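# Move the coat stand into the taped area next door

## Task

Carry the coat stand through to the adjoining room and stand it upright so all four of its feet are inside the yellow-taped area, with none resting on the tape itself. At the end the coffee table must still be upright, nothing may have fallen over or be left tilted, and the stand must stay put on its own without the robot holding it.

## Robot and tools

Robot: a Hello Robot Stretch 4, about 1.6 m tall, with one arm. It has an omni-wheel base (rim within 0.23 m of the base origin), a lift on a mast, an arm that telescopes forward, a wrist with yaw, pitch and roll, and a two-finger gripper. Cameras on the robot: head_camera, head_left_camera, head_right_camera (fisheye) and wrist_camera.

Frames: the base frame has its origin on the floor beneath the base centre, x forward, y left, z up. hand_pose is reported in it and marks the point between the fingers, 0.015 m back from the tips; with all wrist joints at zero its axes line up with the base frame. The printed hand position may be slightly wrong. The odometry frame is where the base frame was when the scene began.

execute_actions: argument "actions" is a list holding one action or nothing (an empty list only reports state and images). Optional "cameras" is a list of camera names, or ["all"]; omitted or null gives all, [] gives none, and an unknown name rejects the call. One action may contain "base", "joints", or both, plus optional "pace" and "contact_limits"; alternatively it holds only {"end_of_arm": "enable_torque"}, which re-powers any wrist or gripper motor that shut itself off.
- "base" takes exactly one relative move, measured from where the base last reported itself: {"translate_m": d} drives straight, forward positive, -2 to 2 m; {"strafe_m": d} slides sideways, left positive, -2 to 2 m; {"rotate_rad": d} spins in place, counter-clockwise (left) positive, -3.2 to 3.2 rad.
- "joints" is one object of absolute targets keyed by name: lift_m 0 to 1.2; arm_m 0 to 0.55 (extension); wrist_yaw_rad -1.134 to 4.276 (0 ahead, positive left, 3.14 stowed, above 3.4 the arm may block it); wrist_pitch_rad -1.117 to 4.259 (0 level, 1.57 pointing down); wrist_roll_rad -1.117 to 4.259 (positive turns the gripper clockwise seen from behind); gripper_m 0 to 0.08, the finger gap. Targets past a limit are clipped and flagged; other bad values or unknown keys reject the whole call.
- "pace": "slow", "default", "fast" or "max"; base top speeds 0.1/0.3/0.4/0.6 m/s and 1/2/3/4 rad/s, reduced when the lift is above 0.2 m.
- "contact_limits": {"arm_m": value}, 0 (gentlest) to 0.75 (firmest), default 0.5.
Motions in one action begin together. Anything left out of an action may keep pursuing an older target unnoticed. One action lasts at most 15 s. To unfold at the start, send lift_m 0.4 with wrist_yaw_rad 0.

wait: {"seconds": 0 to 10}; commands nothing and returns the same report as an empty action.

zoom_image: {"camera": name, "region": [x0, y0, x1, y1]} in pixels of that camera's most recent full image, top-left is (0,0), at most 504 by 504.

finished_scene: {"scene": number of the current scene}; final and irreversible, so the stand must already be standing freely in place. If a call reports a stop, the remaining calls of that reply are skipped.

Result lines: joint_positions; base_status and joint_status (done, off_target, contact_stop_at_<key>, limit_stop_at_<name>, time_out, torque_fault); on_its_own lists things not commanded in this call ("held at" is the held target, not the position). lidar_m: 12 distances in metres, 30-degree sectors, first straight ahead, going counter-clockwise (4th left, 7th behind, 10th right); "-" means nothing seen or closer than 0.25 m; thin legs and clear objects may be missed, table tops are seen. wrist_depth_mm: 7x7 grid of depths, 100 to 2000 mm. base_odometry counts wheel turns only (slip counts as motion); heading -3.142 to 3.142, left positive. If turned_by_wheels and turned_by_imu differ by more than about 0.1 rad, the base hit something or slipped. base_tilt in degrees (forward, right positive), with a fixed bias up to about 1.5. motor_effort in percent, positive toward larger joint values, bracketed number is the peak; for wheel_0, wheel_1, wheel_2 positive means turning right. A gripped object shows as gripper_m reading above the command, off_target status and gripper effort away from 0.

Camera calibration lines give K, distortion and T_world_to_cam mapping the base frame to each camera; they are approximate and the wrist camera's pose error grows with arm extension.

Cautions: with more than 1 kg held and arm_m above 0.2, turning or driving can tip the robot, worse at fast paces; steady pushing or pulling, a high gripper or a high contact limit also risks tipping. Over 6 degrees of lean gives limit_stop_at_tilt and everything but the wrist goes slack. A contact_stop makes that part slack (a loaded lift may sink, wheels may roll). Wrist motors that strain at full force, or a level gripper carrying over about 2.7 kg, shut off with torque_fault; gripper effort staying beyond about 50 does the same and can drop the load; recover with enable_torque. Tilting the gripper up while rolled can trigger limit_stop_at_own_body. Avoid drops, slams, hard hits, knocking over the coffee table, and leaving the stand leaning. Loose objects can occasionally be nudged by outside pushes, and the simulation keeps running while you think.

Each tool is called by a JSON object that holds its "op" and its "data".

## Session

{"op": "execute_actions", "data": {"actions": []}}

Scene clock: 0.00 s.
base_odometry: x=+0.000 y=+0.000 heading=+0.000 (m, m, rad; odometry frame)
turned_by_wheels: +0.000 (rad since the last result)
turned_by_imu: +0.000 (rad since the last result)
base_tilt: forward=-0.1 right=+0.8 (deg)
lidar_m: 1.42 0.81 0.69 0.71 0.74 0.62 0.63 0.75 1.35 1.59 2.13 1.83
base_status: not commanded
joint_positions: lift_m=+0.297 arm_m=-0.002 wrist_yaw_rad=+3.087 wrist_pitch_rad=+0.010 wrist_roll_rad=-0.014 gripper_m=+0.040
joint_status: not commanded
motor_effort: lift_m=+20 arm_m=+0 wrist_yaw_rad=+2 wrist_pitch_rad=-7 wrist_roll_rad=+3 gripper_m=+1 wheel_0=+0 wheel_1=+0 wheel_2=+0 (%)
hand_pose: x=-0.0389 y=+0.0988 z=+0.4733 quat_wxyz=(+0.027, -0.005, -0.007, +1.000) (m; base frame)
wrist_depth_mm: - 142 244 768 723 676 647 / - 113 143 768 723 683 640 / - 119 150 788 723 676 640 / 144 143 264 778 732 676 647 / 233 904 842 768 723 676 647 / 231 904 477 768 707 676 640 / - - - 778 143 - 640
pictures: head_camera, head_left_camera, head_right_camera, wrist_camera
camera_calibration (this result's frames):
wrist_camera: T_world_to_cam=[[0.0114344, 0.997762, 0.0658837, -0.122503], [0.0114879, 0.0657526, -0.99777, 0.520036], [-0.999869, 0.0121658, -0.0107103, 0.117047], [0, 0, 0, 1]] pos_world=[0.112459, 0.0866114, 0.528201]
Images, in order (width x height): head_camera 420x560, head_left_camera 420x672, head_right_camera 420x672, wrist_camera 616x392.

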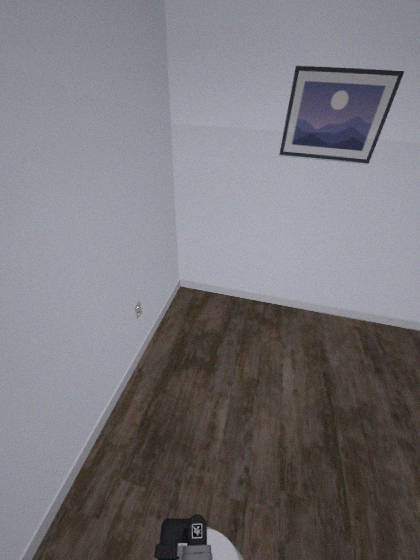

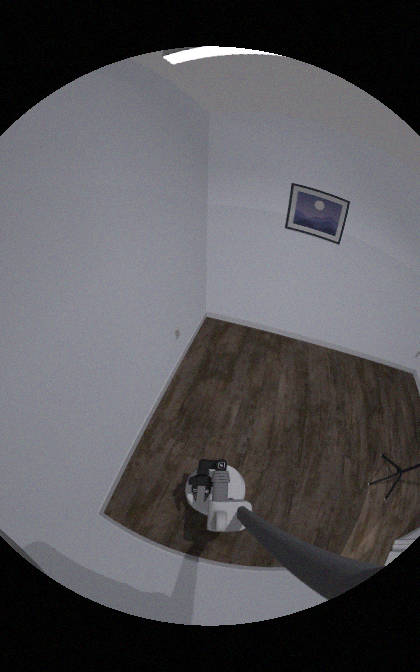

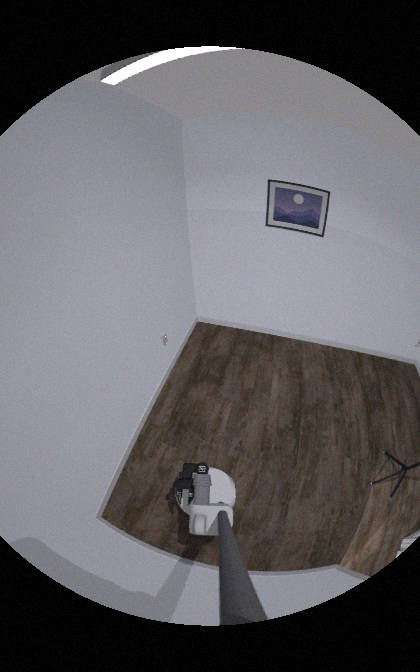

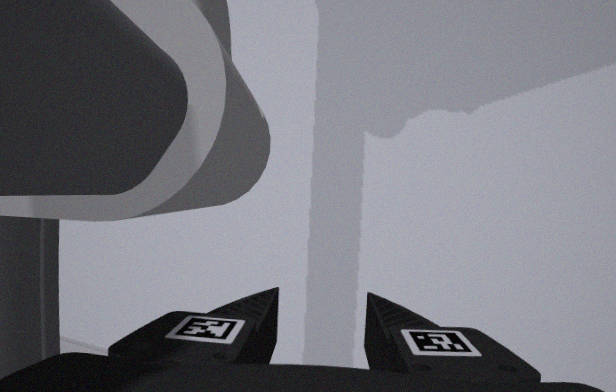

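{"op": "execute_actions", "data": {"actions": [{"base": {"rotate_rad": -1.4}, "joints": {"lift_m": 0.4, "wrist_yaw_rad": 0.0, "wrist_pitch_rad": 0.0, "wrist_roll_rad": 0.0, "gripper_m": 0.08}}]}}

Scene clock: 10.10 s.
base_odometry: x=+0.000 y=+0.000 heading=-1.400 (m, m, rad; odometry frame)
turned_by_wheels: -1.400 (rad since the last result)
turned_by_imu: -1.403 (rad since the last result)
base_tilt: forward=+0.0 right=+0.7 (deg)
lidar_m: 1.77 1.98 1.80 1.13 0.77 0.70 0.72 0.67 0.62 0.64 0.87 1.61
base_status: done
joint_positions: lift_m=+0.400 arm_m=-0.002 wrist_yaw_rad=+0.000 wrist_pitch_rad=+0.003 wrist_roll_rad=+0.000 gripper_m=+0.080
joint_status: all done
motor_effort: lift_m=+23(18) arm_m=+0(0) wrist_yaw_rad=+0(5) wrist_pitch_rad=-9(9) wrist_roll_rad=+5(4) gripper_m=+1(1) wheel_0=+1(9) wheel_1=+2(8) wheel_2=+1(10) (%)
hand_pose: x=+0.3814 y=-0.0873 z=+0.5773 quat_wxyz=(+1.000, +0.000, +0.001, +0.000) (m; base frame)
wrist_depth_mm: 1537 - - - - - - / 1708 - - - - - - / 1661 - - - - - - / 1708 - - - - - - / 1661 - - - - - - / 1661 1863 164 - - 1863 - / - - 144 1499 1397 - -
pictures: head_camera, head_left_camera, head_right_camera, wrist_camera
camera_calibration (this result's frames):
wrist_camera: T_world_to_cam=[[0.0426656, -0.997725, 0.0521981, -0.126687], [-0.000866566, -0.0522826, -0.998632, 0.6261], [0.999089, 0.042562, -0.00309526, -0.223426], [0, 0, 0, 1]] pos_world=[0.22917, -0.0841556, 0.631165]
Images, in order (width x height): head_camera 420x560, head_left_camera 420x672, head_right_camera 420x672, wrist_camera 616x392.

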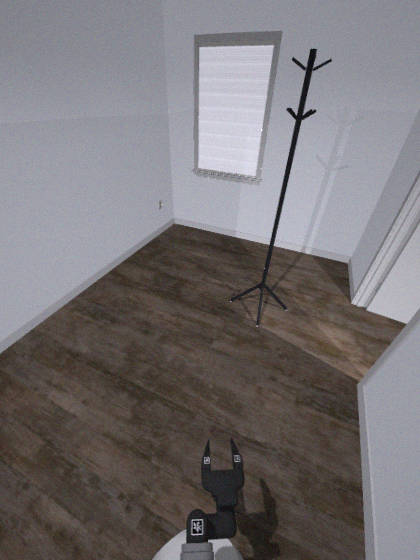

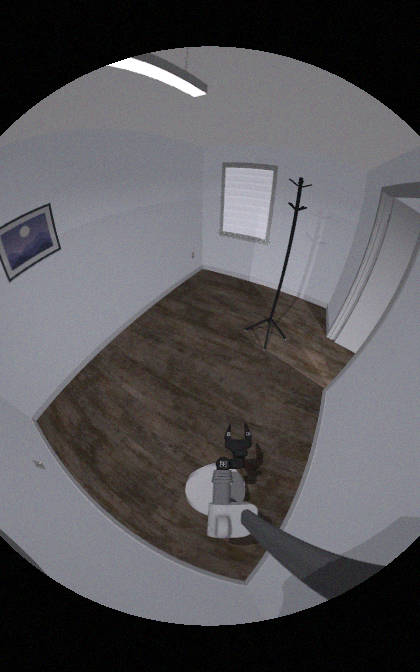

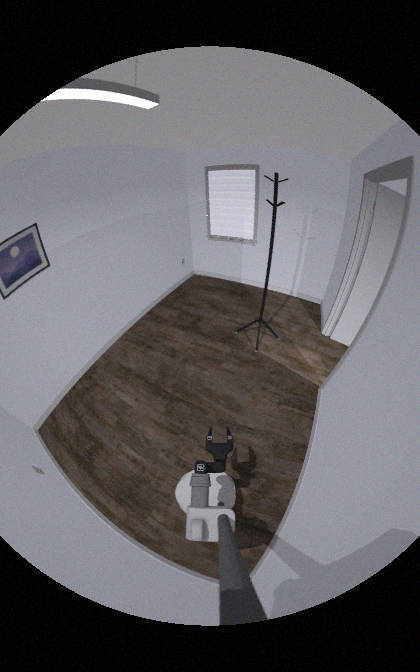

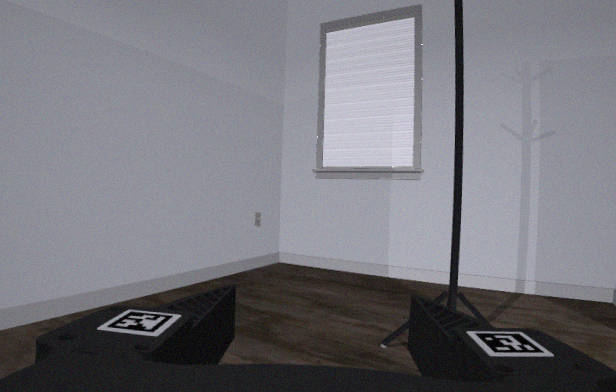

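{"op": "zoom_image", "data": {"camera": "head_camera", "region": [200, 240, 420, 420]}}

Region (200, 240, 420, 420) of head_camera's 420x560 image, scaled by 2.291, with more detail than that image has; it fills the top 412 rows of this view, and the rest is white.

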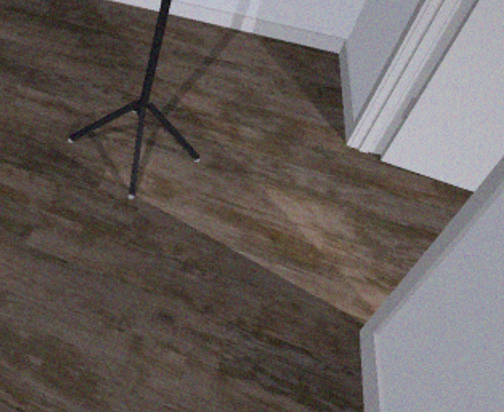

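{"op": "execute_actions", "data": {"actions": [{"base": {"rotate_rad": 0.117}, "joints": {"lift_m": 0.2}, "pace": "fast"}], "cameras": []}}

{"op": "execute_actions", "data": {"actions": [{"base": {"translate_m": 2.0}, "pace": "fast"}]}}

Scene clock: 108.60 s.
base_odometry: x=+0.000 y=+0.000 heading=-1.283 (m, m, rad; odometry frame)
turned_by_wheels: +0.117 (rad since the last result)
turned_by_imu: +0.117 (rad since the last result)
base_tilt: forward=+0.0 right=+0.7 (deg)
lidar_m: 2.50 1.90 1.83 0.98 0.72 0.66 0.76 0.65 0.63 0.67 0.95 1.69
base_status: done
joint_positions: lift_m=+0.200 arm_m=-0.002 wrist_yaw_rad=+0.000 wrist_pitch_rad=+0.003 wrist_roll_rad=+0.000 gripper_m=+0.080
joint_status: all done
motor_effort: lift_m=+16(26) arm_m=+0(0) wrist_yaw_rad=+1(0) wrist_pitch_rad=-8(8) wrist_roll_rad=+4(4) gripper_m=+1(1) wheel_0=+1(7) wheel_1=+0(5) wheel_2=+1(9) (%)
hand_pose: x=+0.3814 y=-0.0874 z=+0.3779 quat_wxyz=(+1.000, +0.000, +0.001, +0.000) (m; base frame)
wrist_depth_mm: 1576 1863 - - - - - / 1499 1808 - - - - - / 1576 1863 - - - - - / 1537 1863 - - - - - / 1576 1863 - - - - - / 1229 1308 164 1397 1397 1397 1430 / - - 144 1008 917 - -
pictures: none
No camera images: the call's "cameras" was empty. Leave "cameras" out to get every camera's image.

Scene clock: 114.90 s.
base_odometry: x=+0.569 y=-1.917 heading=-1.283 (m, m, rad; odometry frame)
turned_by_wheels: +0.000 (rad since the last result)
turned_by_imu: -0.004 (rad since the last result)
base_tilt: forward=+0.0 right=+0.8 (deg)
lidar_m: 1.08 0.80 0.77 0.84 1.19 2.39 2.39 1.73 0.66 1.76 1.31 1.28
base_status: done
joint_positions: lift_m=+0.200 arm_m=-0.002 wrist_yaw_rad=+0.000 wrist_pitch_rad=+0.003 wrist_roll_rad=+0.000 gripper_m=+0.080
joint_status: not commanded
motor_effort: lift_m=+16(16) arm_m=+0(0) wrist_yaw_rad=+1(1) wrist_pitch_rad=-9(9) wrist_roll_rad=+4(3) gripper_m=+1(2) wheel_0=+0(8) wheel_1=+0(8) wheel_2=+1(12) (%)
hand_pose: x=+0.3814 y=-0.0874 z=+0.3779 quat_wxyz=(+1.000, +0.000, +0.001, +0.000) (m; base frame)
wrist_depth_mm: 634 759 931 1281 1182 1008 891 / 640 759 960 1281 1182 991 904 / 640 768 976 1281 1160 1008 917 / 647 768 976 1281 1160 1025 904 / 654 768 976 1281 1160 1008 917 / 654 707 164 1281 1138 960 904 / - - 144 991 931 - -
pictures: head_camera, head_left_camera, head_right_camera, wrist_camera
camera_calibration (this result's frames):
wrist_camera: T_world_to_cam=[[0.042237, -0.997743, 0.0522023, -0.116208], [-0.00078913, -0.0522822, -0.998632, 0.426951], [0.999107, 0.042138, -0.00299559, -0.224084], [0, 0, 0, 1]] pos_world=[0.22913, -0.0841813, 0.431762]
Images, in order (width x height): head_camera 420x560, head_left_camera 420x672, head_right_camera 420x672, wrist_camera 616x392.

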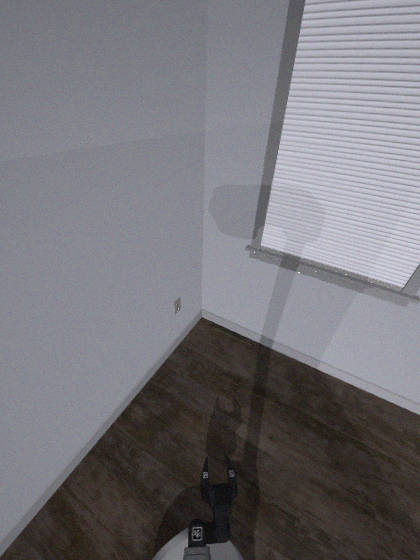

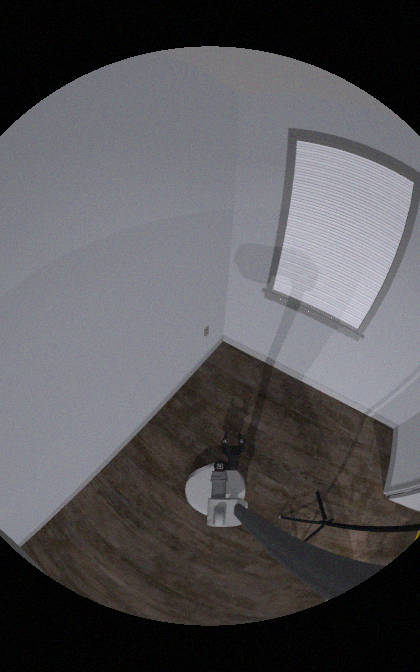

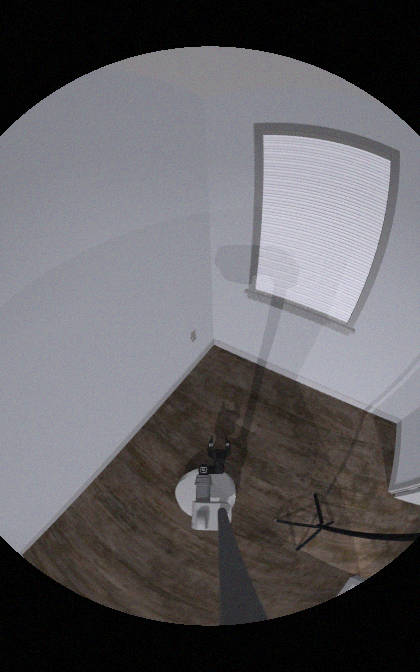

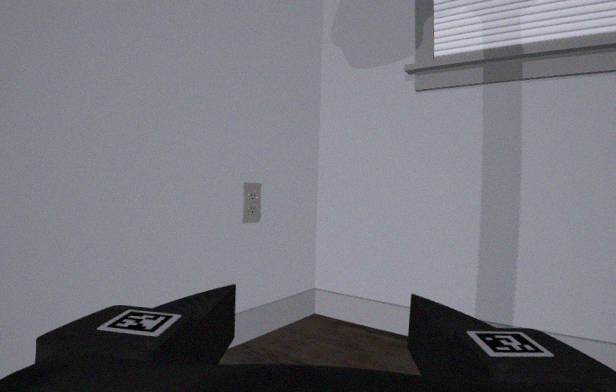

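{"op": "execute_actions", "data": {"actions": []}}

Scene clock: 136.30 s.
base_odometry: x=+0.569 y=-1.917 heading=-1.283 (m, m, rad; odometry frame)
turned_by_wheels: +0.000 (rad since the last result)
turned_by_imu: +0.000 (rad since the last result)
base_tilt: forward=+0.0 right=+0.8 (deg)
lidar_m: 1.08 0.80 0.76 0.82 1.19 2.38 2.35 1.73 0.67 1.78 1.35 1.26
base_status: done
joint_positions: lift_m=+0.200 arm_m=-0.002 wrist_yaw_rad=+0.000 wrist_pitch_rad=+0.003 wrist_roll_rad=+0.000 gripper_m=+0.080
joint_status: not commanded
motor_effort: lift_m=+16(16) arm_m=+0(0) wrist_yaw_rad=+1(1) wrist_pitch_rad=-9(9) wrist_roll_rad=+4(3) gripper_m=+2(2) wheel_0=+0(8) wheel_1=+0(8) wheel_2=+0(12) (%)
hand_pose: x=+0.3814 y=-0.0874 z=+0.3779 quat_wxyz=(+1.000, +0.000, +0.001, +0.000) (m; base frame)
wrist_depth_mm: 634 750 960 1281 1182 991 891 / 640 759 960 1281 1205 991 891 / 634 759 976 1308 1182 1008 931 / 640 778 976 1281 1182 1025 904 / 647 778 991 1308 1160 1008 904 / 640 707 164 1255 1160 976 904 / - - 144 976 917 - -
pictures: head_camera, head_left_camera, head_right_camera, wrist_camera
camera_calibration (this result's frames):
wrist_camera: T_world_to_cam=[[0.0422367, -0.997743, 0.0522021, -0.116208], [-0.000789102, -0.052282, -0.998632, 0.426951], [0.999107, 0.0421377, -0.00299554, -0.224084], [0, 0, 0, 1]] pos_world=[0.22913, -0.0841813, 0.431762]
Images, in order (width x height): head_camera 420x560, head_left_camera 420x672, head_right_camera 420x672, wrist_camera 616x392.

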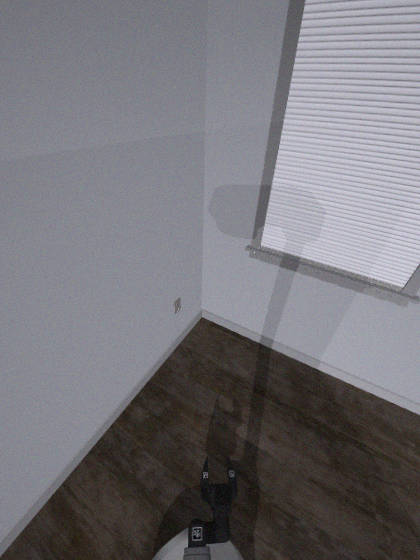

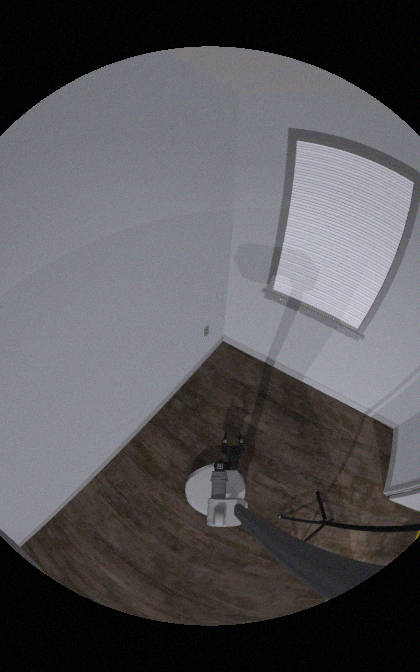

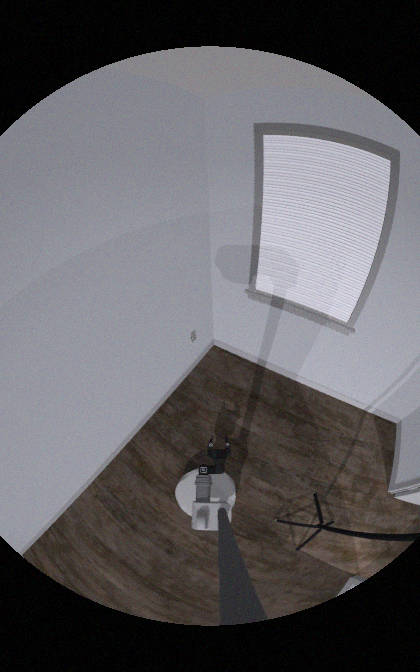

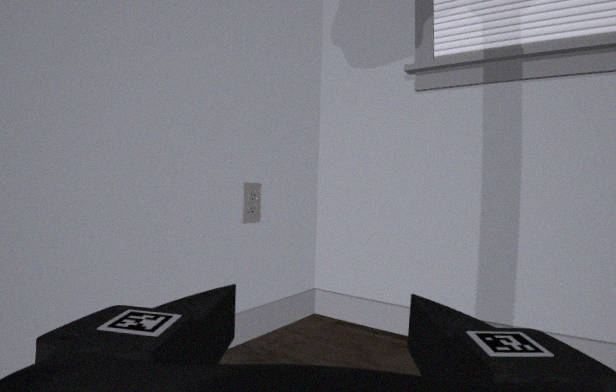

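{"op": "execute_actions", "data": {"actions": [{"base": {"translate_m": 0.19}}], "cameras": []}}

{"op": "execute_actions", "data": {"actions": [{"base": {"rotate_rad": -2.133}}]}}

Scene clock: 150.60 s.
base_odometry: x=+0.623 y=-2.099 heading=-1.282 (m, m, rad; odometry frame)
turned_by_wheels: +0.000 (rad since the last result)
turned_by_imu: +0.000 (rad since the last result)
base_tilt: forward=+0.0 right=+0.9 (deg)
lidar_m: 0.93 0.70 0.66 0.72 0.98 2.56 2.50 1.01 0.83 1.61 1.14 1.11
base_status: done
joint_positions: lift_m=+0.200 arm_m=-0.002 wrist_yaw_rad=+0.000 wrist_pitch_rad=+0.003 wrist_roll_rad=+0.000 gripper_m=+0.080
joint_status: not commanded
motor_effort: lift_m=+16(16) arm_m=+0(1) wrist_yaw_rad=+2(2) wrist_pitch_rad=-9(9) wrist_roll_rad=+4(4) gripper_m=+1(1) wheel_0=+3(7) wheel_1=+4(7) wheel_2=-2(9) (%)
hand_pose: x=+0.3814 y=-0.0874 z=+0.3779 quat_wxyz=(+1.000, +0.000, +0.001, +0.000) (m; base frame)
wrist_depth_mm: 549 654 820 1098 991 854 750 / 554 661 854 1118 1008 866 788 / 554 661 831 1098 1008 866 778 / 564 668 842 1098 976 878 768 / 564 668 854 1078 991 866 788 / 559 609 164 1098 976 820 768 / - - 144 976 931 - -
pictures: none
No camera images: the call's "cameras" was empty. Leave "cameras" out to get every camera's image.

Scene clock: 152.93 s.
base_odometry: x=+0.623 y=-2.099 heading=+2.868 (m, m, rad; odometry frame)
turned_by_wheels: -2.133 (rad since the last result)
turned_by_imu: -2.137 (rad since the last result)
base_tilt: forward=+0.0 right=+0.7 (deg)
lidar_m: 0.77 1.71 1.17 1.13 1.00 0.71 0.66 0.72 0.99 2.55 2.59 1.89
base_status: done
joint_positions: lift_m=+0.200 arm_m=-0.002 wrist_yaw_rad=+0.000 wrist_pitch_rad=+0.003 wrist_roll_rad=+0.000 gripper_m=+0.080
joint_status: not commanded
motor_effort: lift_m=+16(16) arm_m=+0(1) wrist_yaw_rad=+2(1) wrist_pitch_rad=-9(9) wrist_roll_rad=+4(5) gripper_m=+0(2) wheel_0=+1(9) wheel_1=+1(10) wheel_2=+1(10) (%)
hand_pose: x=+0.3814 y=-0.0874 z=+0.3779 quat_wxyz=(+1.000, +0.000, +0.001, +0.000) (m; base frame)
wrist_depth_mm: 1576 1708 1618 - - 1537 1537 / 1618 1618 1618 - - 1537 1576 / 1661 1708 1618 - - 1537 1499 / 1661 1618 1618 - - 1576 1576 / 1661 1661 1661 - - 1576 1576 / 1255 1336 164 904 1281 1397 1430 / - - 144 991 759 - -
pictures: head_camera, head_left_camera, head_right_camera, wrist_camera
camera_calibration (this result's frames):
wrist_camera: T_world_to_cam=[[0.0421834, -0.997745, 0.0522037, -0.116199], [-0.000791874, -0.0522835, -0.998632, 0.426922], [0.99911, 0.0420844, -0.00299559, -0.224114], [0, 0, 0, 1]] pos_world=[0.229154, -0.0841845, 0.431733]
Images, in order (width x height): head_camera 420x560, head_left_camera 420x672, head_right_camera 420x672, wrist_camera 616x392.

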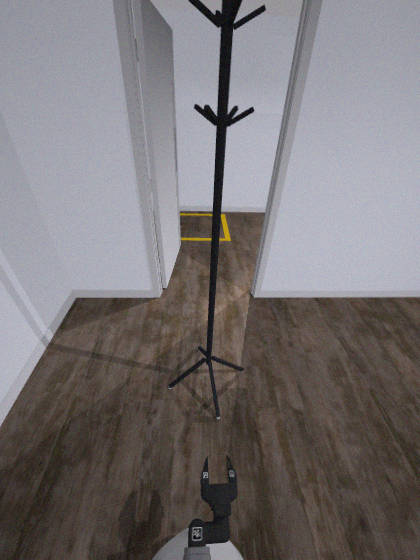

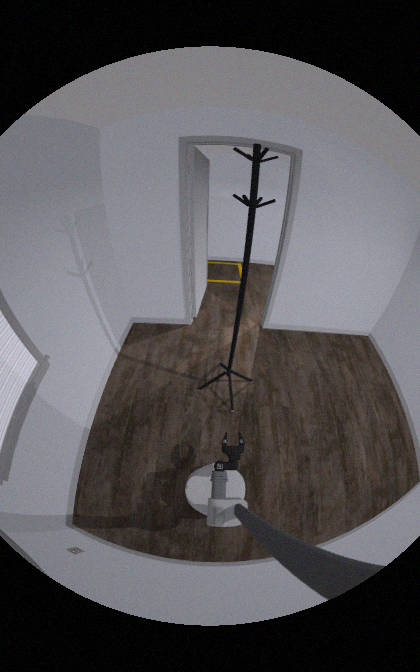

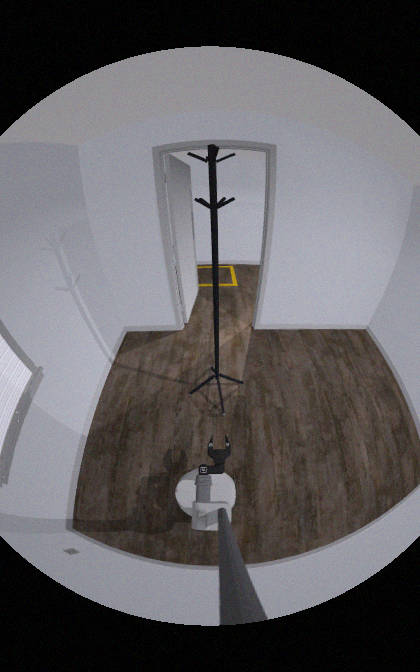

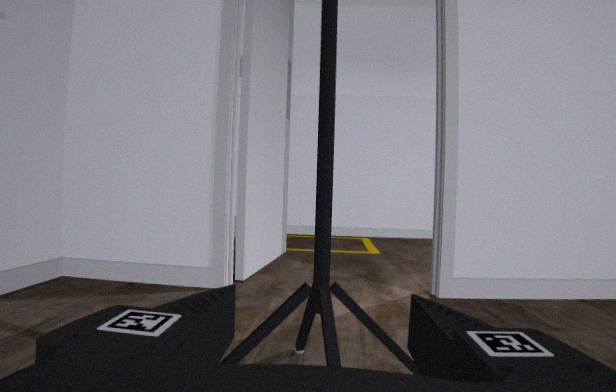

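{"op": "zoom_image", "data": {"camera": "head_camera", "region": [130, 180, 290, 310]}}

{"op": "zoom_image", "data": {"camera": "wrist_camera", "region": [200, 180, 460, 380]}}

Region (130, 180, 290, 310) of head_camera's 420x560 image, scaled by 3.150, with more detail than that image has; it fills the top 410 rows of this view, and the rest is white.

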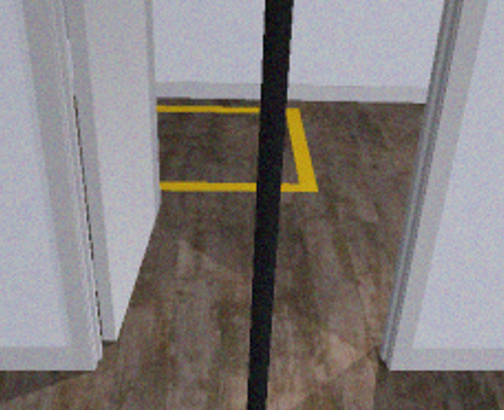

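Region (200, 180, 460, 380) of wrist_camera's 616x392 image, scaled by 1.938; it fills the top 388 rows of this view, and the rest is white.

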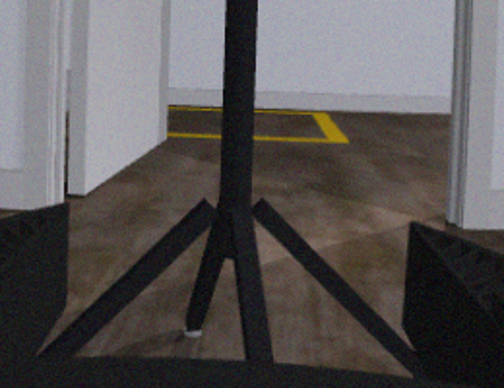

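{"op": "execute_actions", "data": {"actions": [{"base": {"rotate_rad": 0.02}, "joints": {"lift_m": 0.105, "arm_m": 0.30, "gripper_m": 0.08}}], "cameras": ["wrist_camera"]}}

{"op": "execute_actions", "data": {"actions": [{"base": {"translate_m": 0.18}}], "cameras": ["wrist_camera", "head_camera"]}}

Scene clock: 223.97 s.
base_odometry: x=+0.623 y=-2.099 heading=+2.889 (m, m, rad; odometry frame)
turned_by_wheels: +0.020 (rad since the last result)
turned_by_imu: +0.020 (rad since the last result)
base_tilt: forward=+0.1 right=+0.8 (deg)
lidar_m: 0.81 1.65 1.17 1.09 0.96 0.73 0.66 0.71 1.01 2.55 2.54 1.90
base_status: done
joint_positions: lift_m=+0.105 arm_m=+0.298 wrist_yaw_rad=+0.000 wrist_pitch_rad=+0.003 wrist_roll_rad=+0.000 gripper_m=+0.080
joint_status: all done
motor_effort: lift_m=+16(21) arm_m=+8(9) wrist_yaw_rad=+1(2) wrist_pitch_rad=-8(8) wrist_roll_rad=+3(4) gripper_m=+1(2) wheel_0=+1(4) wheel_1=+1(4) wheel_2=+2(5) (%)
hand_pose: x=+0.6821 y=-0.0874 z=+0.2830 quat_wxyz=(+1.000, +0.000, +0.001, +0.000) (m; base frame)
wrist_depth_mm: 1366 1366 1336 1983 - 1255 1229 / 1397 1336 1366 - - 1229 1229 / 1366 1336 1366 - - 1255 1229 / 1366 1366 1336 - - 1229 1229 / 1366 1366 1366 1537 - 1229 1229 / 960 1025 164 413 891 1098 1078 / - - 144 732 668 - -
pictures: wrist_camera
camera_calibration (this result's frames):
wrist_camera: T_world_to_cam=[[0.0423173, -0.997743, 0.0521276, -0.123969], [-0.000623775, -0.0522007, -0.998636, 0.332296], [0.999104, 0.0422271, -0.00283136, -0.524849], [0, 0, 0, 1]] pos_world=[0.529832, -0.0841803, 0.336819]
Images, in order (width x height): wrist_camera 616x392.

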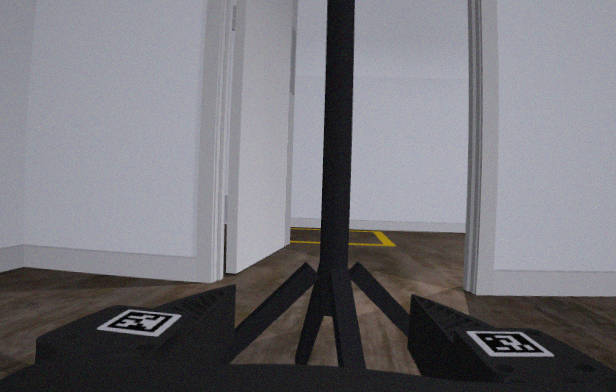

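Scene clock: 225.93 s.
base_odometry: x=+0.449 y=-2.054 heading=+2.889 (m, m, rad; odometry frame)
turned_by_wheels: +0.000 (rad since the last result)
turned_by_imu: +0.000 (rad since the last result)
base_tilt: forward=+0.1 right=+1.0 (deg)
lidar_m: 0.67 1.63 1.19 1.09 1.15 0.89 0.84 0.91 1.28 2.54 2.29 0.81
base_status: done
joint_positions: lift_m=+0.105 arm_m=+0.299 wrist_yaw_rad=+0.000 wrist_pitch_rad=+0.003 wrist_roll_rad=+0.000 gripper_m=+0.080
joint_status: not commanded
motor_effort: lift_m=+15(15) arm_m=+8(8) wrist_yaw_rad=+1(2) wrist_pitch_rad=-8(8) wrist_roll_rad=+4(4) gripper_m=+0(1) wheel_0=+2(6) wheel_1=+3(8) wheel_2=+1(10) (%)
hand_pose: x=+0.6821 y=-0.0874 z=+0.2830 quat_wxyz=(+1.000, +0.000, +0.001, +0.000) (m; base frame)
wrist_depth_mm: 1182 1182 1281 1708 - - 1060 / 1182 1160 1255 1756 - - 1060 / 1182 1160 1281 1808 - - 1060 / 1205 1160 1281 1808 - - 1042 / 1205 1182 1229 1537 - 1182 1060 / 960 1025 164 239 248 1042 1060 / - - 144 229 235 - -
pictures: head_camera, wrist_camera
camera_calibration (this result's frames):
wrist_camera: T_world_to_cam=[[0.0423171, -0.997743, 0.0521277, -0.12397], [-0.000623612, -0.0522008, -0.998636, 0.332295], [0.999104, 0.0422268, -0.00283119, -0.524876], [0, 0, 0, 1]] pos_world=[0.529859, -0.0841803, 0.336818]
Images, in order (width x height): head_camera 420x560, wrist_camera 616x392.

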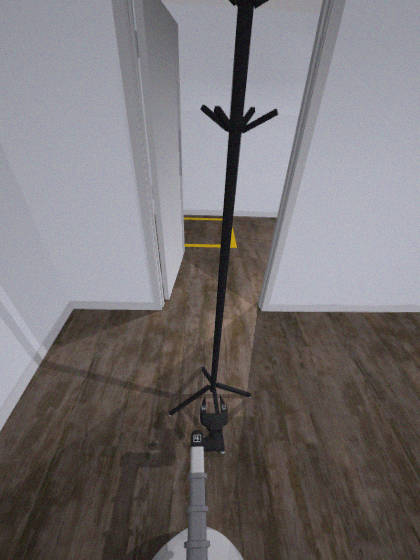

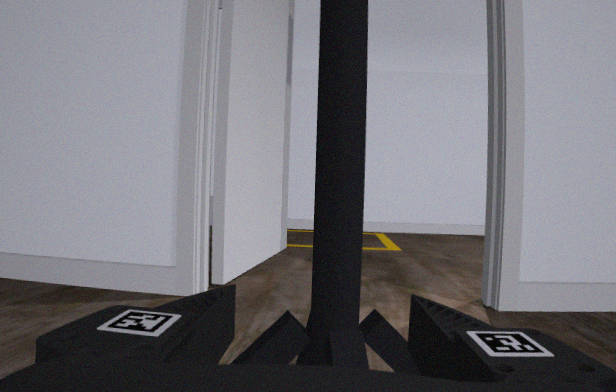

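{"op": "execute_actions", "data": {"actions": [{"base": {"strafe_m": -0.013}, "pace": "slow"}], "cameras": ["wrist_camera"]}}

{"op": "execute_actions", "data": {"actions": [{"base": {"translate_m": 0.09}, "pace": "slow"}], "cameras": ["wrist_camera"]}}

Scene clock: 233.47 s.
base_odometry: x=+0.452 y=-2.042 heading=+2.889 (m, m, rad; odometry frame)
turned_by_wheels: +0.000 (rad since the last result)
turned_by_imu: +0.000 (rad since the last result)
base_tilt: forward=+0.0 right=+0.8 (deg)
lidar_m: 0.67 1.66 1.16 1.12 1.18 0.89 0.85 0.91 1.28 2.55 2.26 0.82
base_status: done
joint_positions: lift_m=+0.105 arm_m=+0.299 wrist_yaw_rad=+0.000 wrist_pitch_rad=+0.003 wrist_roll_rad=+0.000 gripper_m=+0.080
joint_status: not commanded
motor_effort: lift_m=+15(15) arm_m=+8(8) wrist_yaw_rad=+2(1) wrist_pitch_rad=-8(8) wrist_roll_rad=+4(4) gripper_m=+1(1) wheel_0=+3(6) wheel_1=-3(5) wheel_2=+0(1) (%)
hand_pose: x=+0.6821 y=-0.0874 z=+0.2830 quat_wxyz=(+1.000, +0.000, +0.001, +0.000) (m; base frame)
wrist_depth_mm: 1182 1160 1255 233 - 1182 1060 / 1205 1182 1255 234 - - 1060 / 1182 1182 1281 238 - 1205 1060 / 1182 1160 1281 239 - 1160 1042 / 1205 1160 1397 235 - 1138 1060 / 960 1025 164 234 1078 1060 1042 / - - 144 229 238 - -
pictures: wrist_camera
camera_calibration (this result's frames):
wrist_camera: T_world_to_cam=[[0.042318, -0.997743, 0.0521277, -0.12397], [-0.000623648, -0.0522008, -0.998636, 0.332295], [0.999104, 0.0422278, -0.00283127, -0.524876], [0, 0, 0, 1]] pos_world=[0.529859, -0.0841802, 0.336818]
Images, in order (width x height): wrist_camera 616x392.

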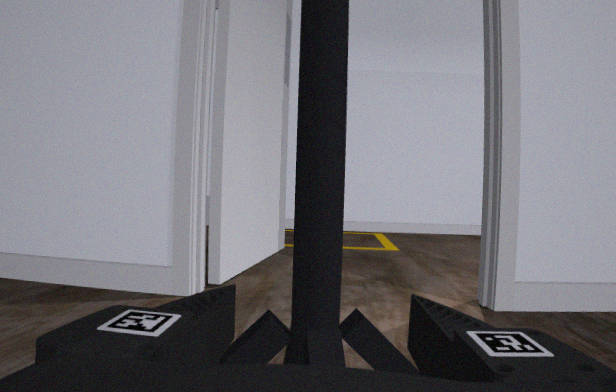

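Scene clock: 235.63 s.
base_odometry: x=+0.365 y=-2.020 heading=+2.889 (m, m, rad; odometry frame)
turned_by_wheels: +0.000 (rad since the last result)
turned_by_imu: +0.000 (rad since the last result)
base_tilt: forward=+0.0 right=+0.8 (deg)
lidar_m: 0.45 1.59 1.18 1.12 1.20 0.98 0.94 0.98 1.35 2.55 2.16 1.63
base_status: done
joint_positions: lift_m=+0.105 arm_m=+0.299 wrist_yaw_rad=+0.000 wrist_pitch_rad=+0.003 wrist_roll_rad=+0.000 gripper_m=+0.080
joint_status: not commanded
motor_effort: lift_m=+15(15) arm_m=+8(8) wrist_yaw_rad=+1(1) wrist_pitch_rad=-9(8) wrist_roll_rad=+4(4) gripper_m=+2(0) wheel_0=+2(5) wheel_1=+3(6) wheel_2=-3(8) (%)
hand_pose: x=+0.6821 y=-0.0874 z=+0.2830 quat_wxyz=(+1.000, +0.000, +0.001, +0.000) (m; base frame)
wrist_depth_mm: 1098 1060 1281 138 - - 976 / 1078 1078 1182 138 - - 976 / 1098 1078 1205 138 - - 976 / 1098 1060 1255 138 - - 976 / 1118 1078 1255 139 - 1576 976 / 960 1008 164 140 1098 976 960 / - - 144 141 723 - -
pictures: wrist_camera
camera_calibration (this result's frames):
wrist_camera: T_world_to_cam=[[0.0423174, -0.997743, 0.0521277, -0.12397], [-0.000623687, -0.0522008, -0.998636, 0.332295], [0.999104, 0.0422272, -0.00283128, -0.524877], [0, 0, 0, 1]] pos_world=[0.52986, -0.0841802, 0.336818]
Images, in order (width x height): wrist_camera 616x392.

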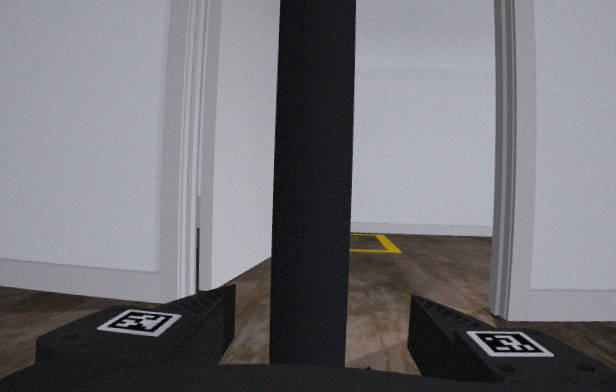

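{"op": "execute_actions", "data": {"actions": [{"base": {"translate_m": 0.12}, "pace": "slow"}], "cameras": ["wrist_camera", "head_camera"]}}

Scene clock: 244.30 s.
base_odometry: x=+0.249 y=-1.990 heading=+2.889 (m, m, rad; odometry frame)
turned_by_wheels: +0.000 (rad since the last result)
turned_by_imu: -0.001 (rad since the last result)
base_tilt: forward=+0.0 right=+0.8 (deg)
lidar_m: 0.47 1.44 1.21 1.12 1.20 1.13 1.05 1.11 1.54 2.57 1.97 0.57
base_status: done
joint_positions: lift_m=+0.105 arm_m=+0.299 wrist_yaw_rad=-0.003 wrist_pitch_rad=-0.005 wrist_roll_rad=+0.000 gripper_m=+0.080
joint_status: not commanded
motor_effort: lift_m=+14(15) arm_m=+8(9) wrist_yaw_rad=+11(37) wrist_pitch_rad=+13(16) wrist_roll_rad=+4(2) gripper_m=+1(2) wheel_0=-1(5) wheel_1=+2(8) wheel_2=-6(18) (%)
hand_pose: x=+0.6819 y=-0.0881 z=+0.2848 quat_wxyz=(+1.000, +0.000, -0.003, -0.002) (m; base frame)
wrist_depth_mm: 976 946 1060 - - - 866 / 960 946 1078 - - - 866 / 946 946 1098 - - - 854 / 946 946 1098 - - - 866 / 960 946 1098 - - - 854 / 931 917 143 - 1118 931 866 / - - 120 - 750 - -
pictures: head_camera, wrist_camera
camera_calibration (this result's frames):
wrist_camera: T_world_to_cam=[[0.0385557, -0.997871, 0.0526021, -0.122349], [0.0069421, -0.0523725, -0.998603, 0.328868], [0.999232, 0.038867, 0.00490807, -0.527212], [0, 0, 0, 1]] pos_world=[0.529241, -0.0843737, 0.337432]
Images, in order (width x height): head_camera 420x560, wrist_camera 616x392.

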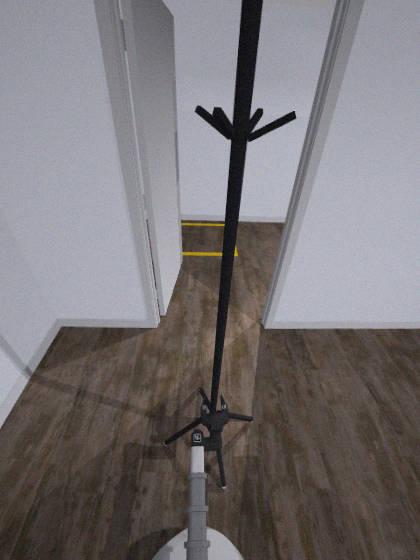

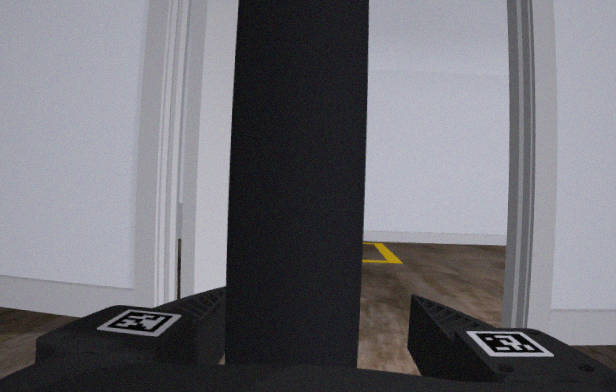

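{"op": "zoom_image", "data": {"camera": "head_camera", "region": [130, 200, 290, 350]}}

Region (130, 200, 290, 350) of head_camera's 420x560 image, scaled by 3.150, with more detail than that image has; it fills the top 472 rows of this view, and the rest is white.

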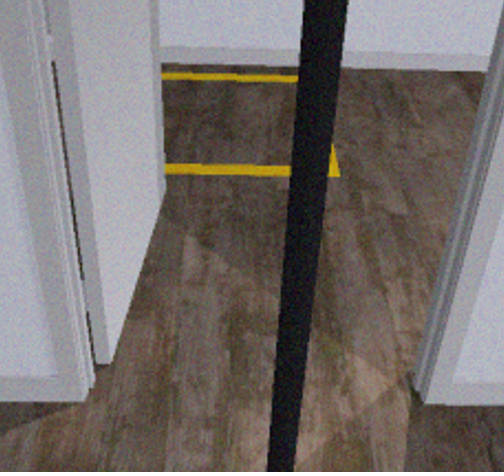

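{"op": "execute_actions", "data": {"actions": [{"base": {"translate_m": 0.75}}], "cameras": ["wrist_camera", "head_camera"]}}

Scene clock: 313.10 s.
base_odometry: x=-0.477 y=-1.802 heading=+2.888 (m, m, rad; odometry frame)
turned_by_wheels: +0.000 (rad since the last result)
turned_by_imu: -0.007 (rad since the last result)
base_tilt: forward=+0.0 right=+0.8 (deg)
lidar_m: 0.46 0.73 0.94 1.16 1.22 1.66 1.79 1.90 2.65 2.55 0.93 0.58
base_status: done
joint_positions: lift_m=+0.105 arm_m=+0.299 wrist_yaw_rad=-0.012 wrist_pitch_rad=-0.005 wrist_roll_rad=+0.000 gripper_m=+0.080
joint_status: not commanded
on_its_own: wrist_yaw_rad is at rest, and its effort (+35) is outside its rest range (-13 to +13)
motor_effort: lift_m=+13(14) arm_m=+8(8) wrist_yaw_rad=+35(39) wrist_pitch_rad=+13(13) wrist_roll_rad=+3(1) gripper_m=+1(1) wheel_0=+5(12) wheel_1=+6(10) wheel_2=-15(25) (%)
hand_pose: x=+0.6811 y=-0.0899 z=+0.2848 quat_wxyz=(+1.000, +0.000, -0.003, -0.006) (m; base frame)
wrist_depth_mm: 462 621 931 - - - - / 466 634 931 - - - - / 469 647 931 - - - - / 473 640 931 - - - - / 477 661 946 - - - - / 477 549 143 - 1118 1160 1182 / - - 121 - 759 - -
pictures: head_camera, wrist_camera
camera_calibration (this result's frames):
wrist_camera: T_world_to_cam=[[0.0299444, -0.998178, 0.0523847, -0.118246], [0.00638426, -0.0522161, -0.998615, 0.329156], [0.999531, 0.0302374, 0.00480905, -0.527327], [0, 0, 0, 1]] pos_world=[0.528519, -0.084898, 0.337431]
Images, in order (width x height): head_camera 420x560, wrist_camera 616x392.

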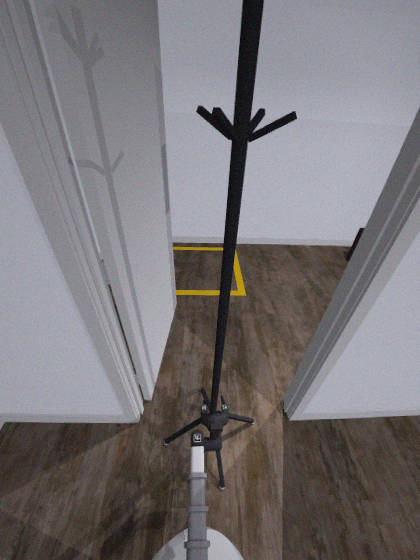

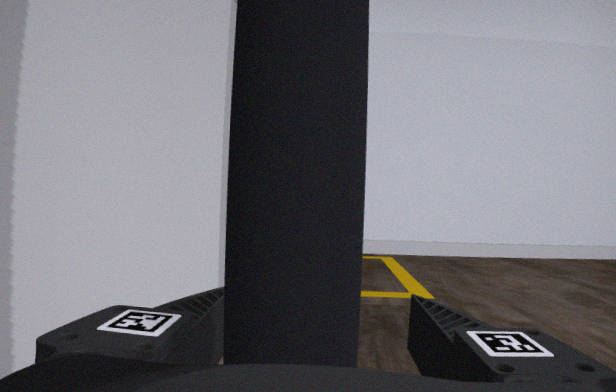

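{"op": "zoom_image", "data": {"camera": "head_camera", "region": [120, 220, 320, 500]}}

Region (120, 220, 320, 500) of head_camera's 420x560 image, scaled by 1.800, with more detail than that image has; it fills the left 360 columns of this view, and the rest is white.

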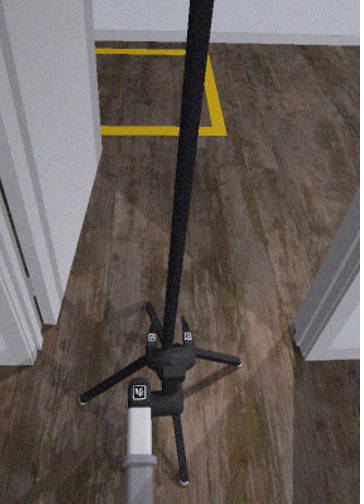

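{"op": "execute_actions", "data": {"actions": [{"base": {"strafe_m": -0.03}, "pace": "slow"}], "cameras": ["wrist_camera", "head_camera"]}}

Scene clock: 363.90 s.
base_odometry: x=-0.469 y=-1.773 heading=+2.890 (m, m, rad; odometry frame)
turned_by_wheels: +0.002 (rad since the last result)
turned_by_imu: +0.002 (rad since the last result)
base_tilt: forward=-0.2 right=+0.8 (deg)
lidar_m: 0.53 0.79 0.95 1.18 1.24 1.67 1.81 1.92 2.62 2.52 0.92 0.84
base_status: done
joint_positions: lift_m=+0.106 arm_m=+0.299 wrist_yaw_rad=+0.005 wrist_pitch_rad=-0.003 wrist_roll_rad=+0.001 gripper_m=+0.080
joint_status: not commanded
motor_effort: lift_m=+13(13) arm_m=+8(8) wrist_yaw_rad=-13(35) wrist_pitch_rad=+9(20) wrist_roll_rad=+1(3) gripper_m=+1(2) wheel_0=+17(27) wheel_1=+5(5) wheel_2=+1(14) (%)
hand_pose: x=+0.6826 y=-0.0863 z=+0.2845 quat_wxyz=(+1.000, +0.000, -0.002, +0.003) (m; base frame)
wrist_depth_mm: 473 615 - - - - - / 477 621 - - - - - / 484 615 - - - - - / 484 621 - - - - - / 488 621 - - - - - / 488 564 - 1138 1160 1182 1138 / - - - 788 750 - -
pictures: head_camera, wrist_camera
camera_calibration (this result's frames):
wrist_camera: T_world_to_cam=[[0.0469621, -0.99758, 0.0512747, -0.125927], [0.00568173, -0.0510637, -0.998679, 0.329625], [0.998881, 0.0471914, 0.00326992, -0.526587], [0, 0, 0, 1]] pos_world=[0.530039, -0.0839398, 0.337369]
Images, in order (width x height): head_camera 420x560, wrist_camera 616x392.

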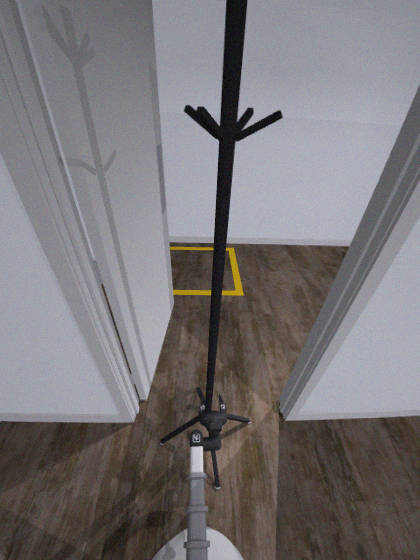

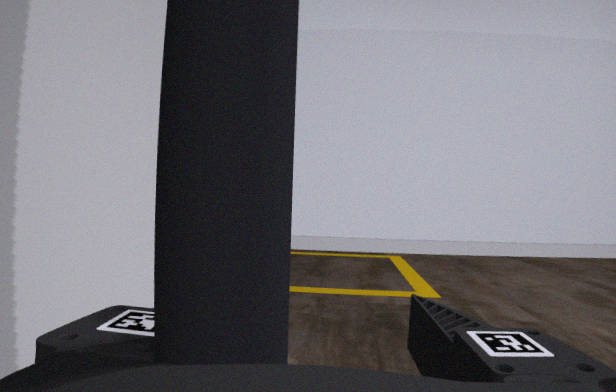

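{"op": "zoom_image", "data": {"camera": "head_camera", "region": [120, 280, 320, 500]}}

Region (120, 280, 320, 500) of head_camera's 420x560 image, scaled by 2.291, with more detail than that image has; it fills the left 458 columns of this view, and the rest is white.

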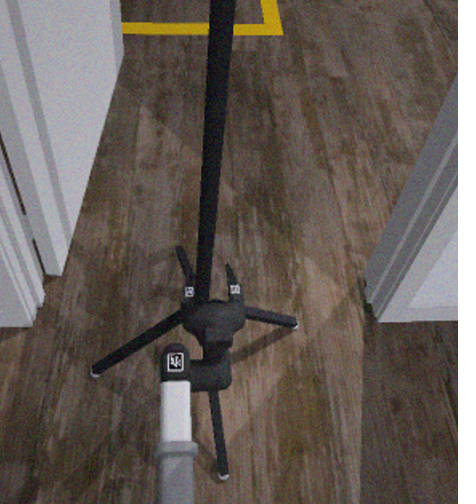

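{"op": "execute_actions", "data": {"actions": [{"base": {"strafe_m": -0.02}, "pace": "slow"}], "cameras": ["wrist_camera", "head_camera"]}}

Scene clock: 382.97 s.
base_odometry: x=-0.464 y=-1.759 heading=+2.931 (m, m, rad; odometry frame)
turned_by_wheels: +0.041 (rad since the last result)
turned_by_imu: +0.041 (rad since the last result)
base_tilt: forward=+0.0 right=+0.8 (deg)
lidar_m: 0.40 0.77 1.02 1.17 1.28 1.78 1.79 1.92 2.57 2.22 0.92 0.65
base_status: strafe_m contact_stop (by the wheels' count: -0.015 of -0.020)
joint_positions: lift_m=+0.106 arm_m=+0.299 wrist_yaw_rad=-0.002 wrist_pitch_rad=-0.003 wrist_roll_rad=+0.000 gripper_m=+0.080
joint_status: not commanded
on_its_own: the wheels are slack since a contact_stop
motor_effort: lift_m=+13(13) arm_m=+8(8) wrist_yaw_rad=+7(56) wrist_pitch_rad=+7(13) wrist_roll_rad=+2(1) gripper_m=+0(0) wheel_0=+0(36) wheel_1=+0(10) wheel_2=+0(8) (%)
hand_pose: x=+0.6820 y=-0.0878 z=+0.2843 quat_wxyz=(+1.000, +0.000, -0.001, -0.001) (m; base frame)
wrist_depth_mm: 462 603 - - - - - / 466 615 - - - - - / 469 627 - - - - - / 473 634 - - - - - / 473 634 - - - - - / 473 549 - 1138 1138 1160 1138 / - - - 788 732 - -
pictures: head_camera, wrist_camera
camera_calibration (this result's frames):
wrist_camera: T_world_to_cam=[[0.0399219, -0.997859, 0.051796, -0.122768], [0.00464165, -0.0516516, -0.998654, 0.330058], [0.999192, 0.0401086, 0.00256968, -0.526571], [0, 0, 0, 1]] pos_world=[0.529514, -0.0843375, 0.337326]
Images, in order (width x height): head_camera 420x560, wrist_camera 616x392.

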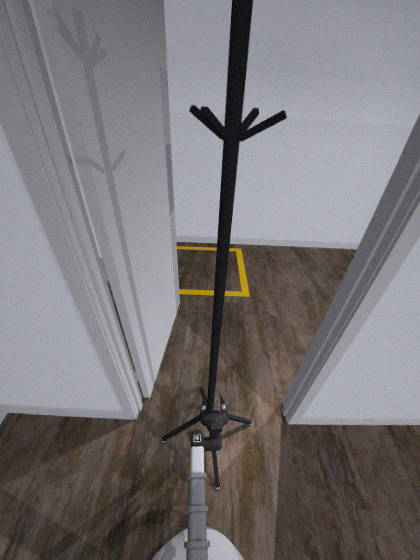

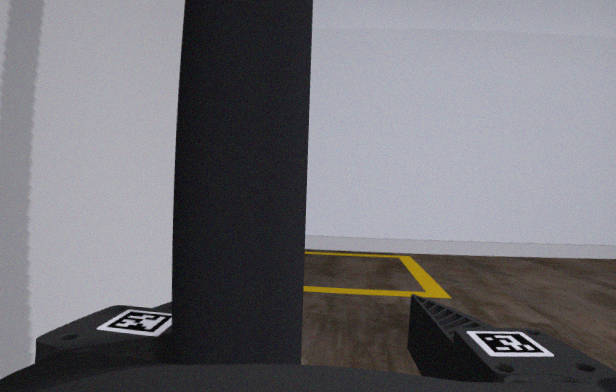

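{"op": "execute_actions", "data": {"actions": [{"base": {"rotate_rad": -0.05}, "pace": "slow"}], "cameras": ["wrist_camera", "head_camera"]}}

Scene clock: 389.13 s.
base_odometry: x=-0.464 y=-1.759 heading=+2.882 (m, m, rad; odometry frame)
turned_by_wheels: -0.049 (rad since the last result)
turned_by_imu: -0.049 (rad since the last result)
base_tilt: forward=-0.1 right=+0.9 (deg)
lidar_m: 0.53 0.77 0.95 1.18 1.27 1.71 1.81 1.90 2.63 2.51 0.98 0.83
base_status: done
joint_positions: lift_m=+0.105 arm_m=+0.299 wrist_yaw_rad=+0.000 wrist_pitch_rad=+0.001 wrist_roll_rad=+0.000 gripper_m=+0.080
joint_status: not commanded
motor_effort: lift_m=+14(14) arm_m=+7(8) wrist_yaw_rad=+2(57) wrist_pitch_rad=-6(15) wrist_roll_rad=+2(0) gripper_m=+2(1) wheel_0=+3(24) wheel_1=+4(12) wheel_2=+3(16) (%)
hand_pose: x=+0.6823 y=-0.0875 z=+0.2833 quat_wxyz=(+1.000, +0.000, +0.001, +0.000) (m; base frame)
wrist_depth_mm: 508 691 - - - - - / 517 691 - - - - - / 521 715 - - - - - / 525 715 - - - - - / 525 723 - - - - - / 525 615 - 1078 1098 1118 1098 / - - - 768 723 - -
pictures: head_camera, wrist_camera
camera_calibration (this result's frames):
wrist_camera: T_world_to_cam=[[0.0419092, -0.997793, 0.051501, -0.123619], [0.000669791, -0.0515182, -0.998672, 0.331825], [0.999121, 0.041888, -0.00149078, -0.525543], [0, 0, 0, 1]] pos_world=[0.53004, -0.0842373, 0.336968]
Images, in order (width x height): head_camera 420x560, wrist_camera 616x392.

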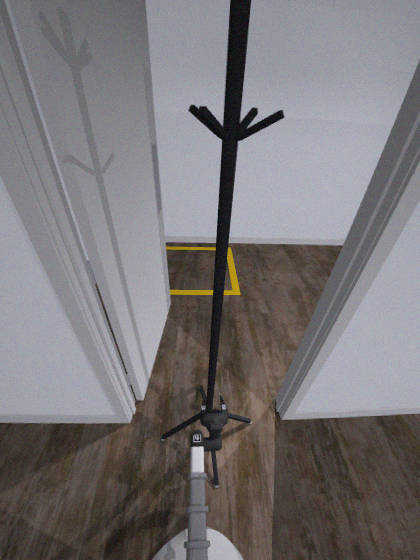

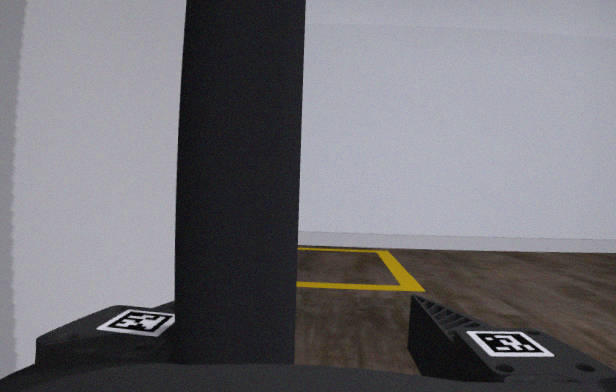

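{"op": "zoom_image", "data": {"camera": "head_camera", "region": [120, 230, 320, 500]}}

Region (120, 230, 320, 500) of head_camera's 420x560 image, scaled by 1.867, with more detail than that image has; it fills the left 373 columns of this view, and the rest is white.

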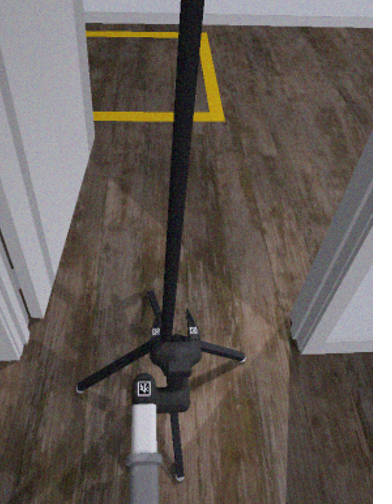

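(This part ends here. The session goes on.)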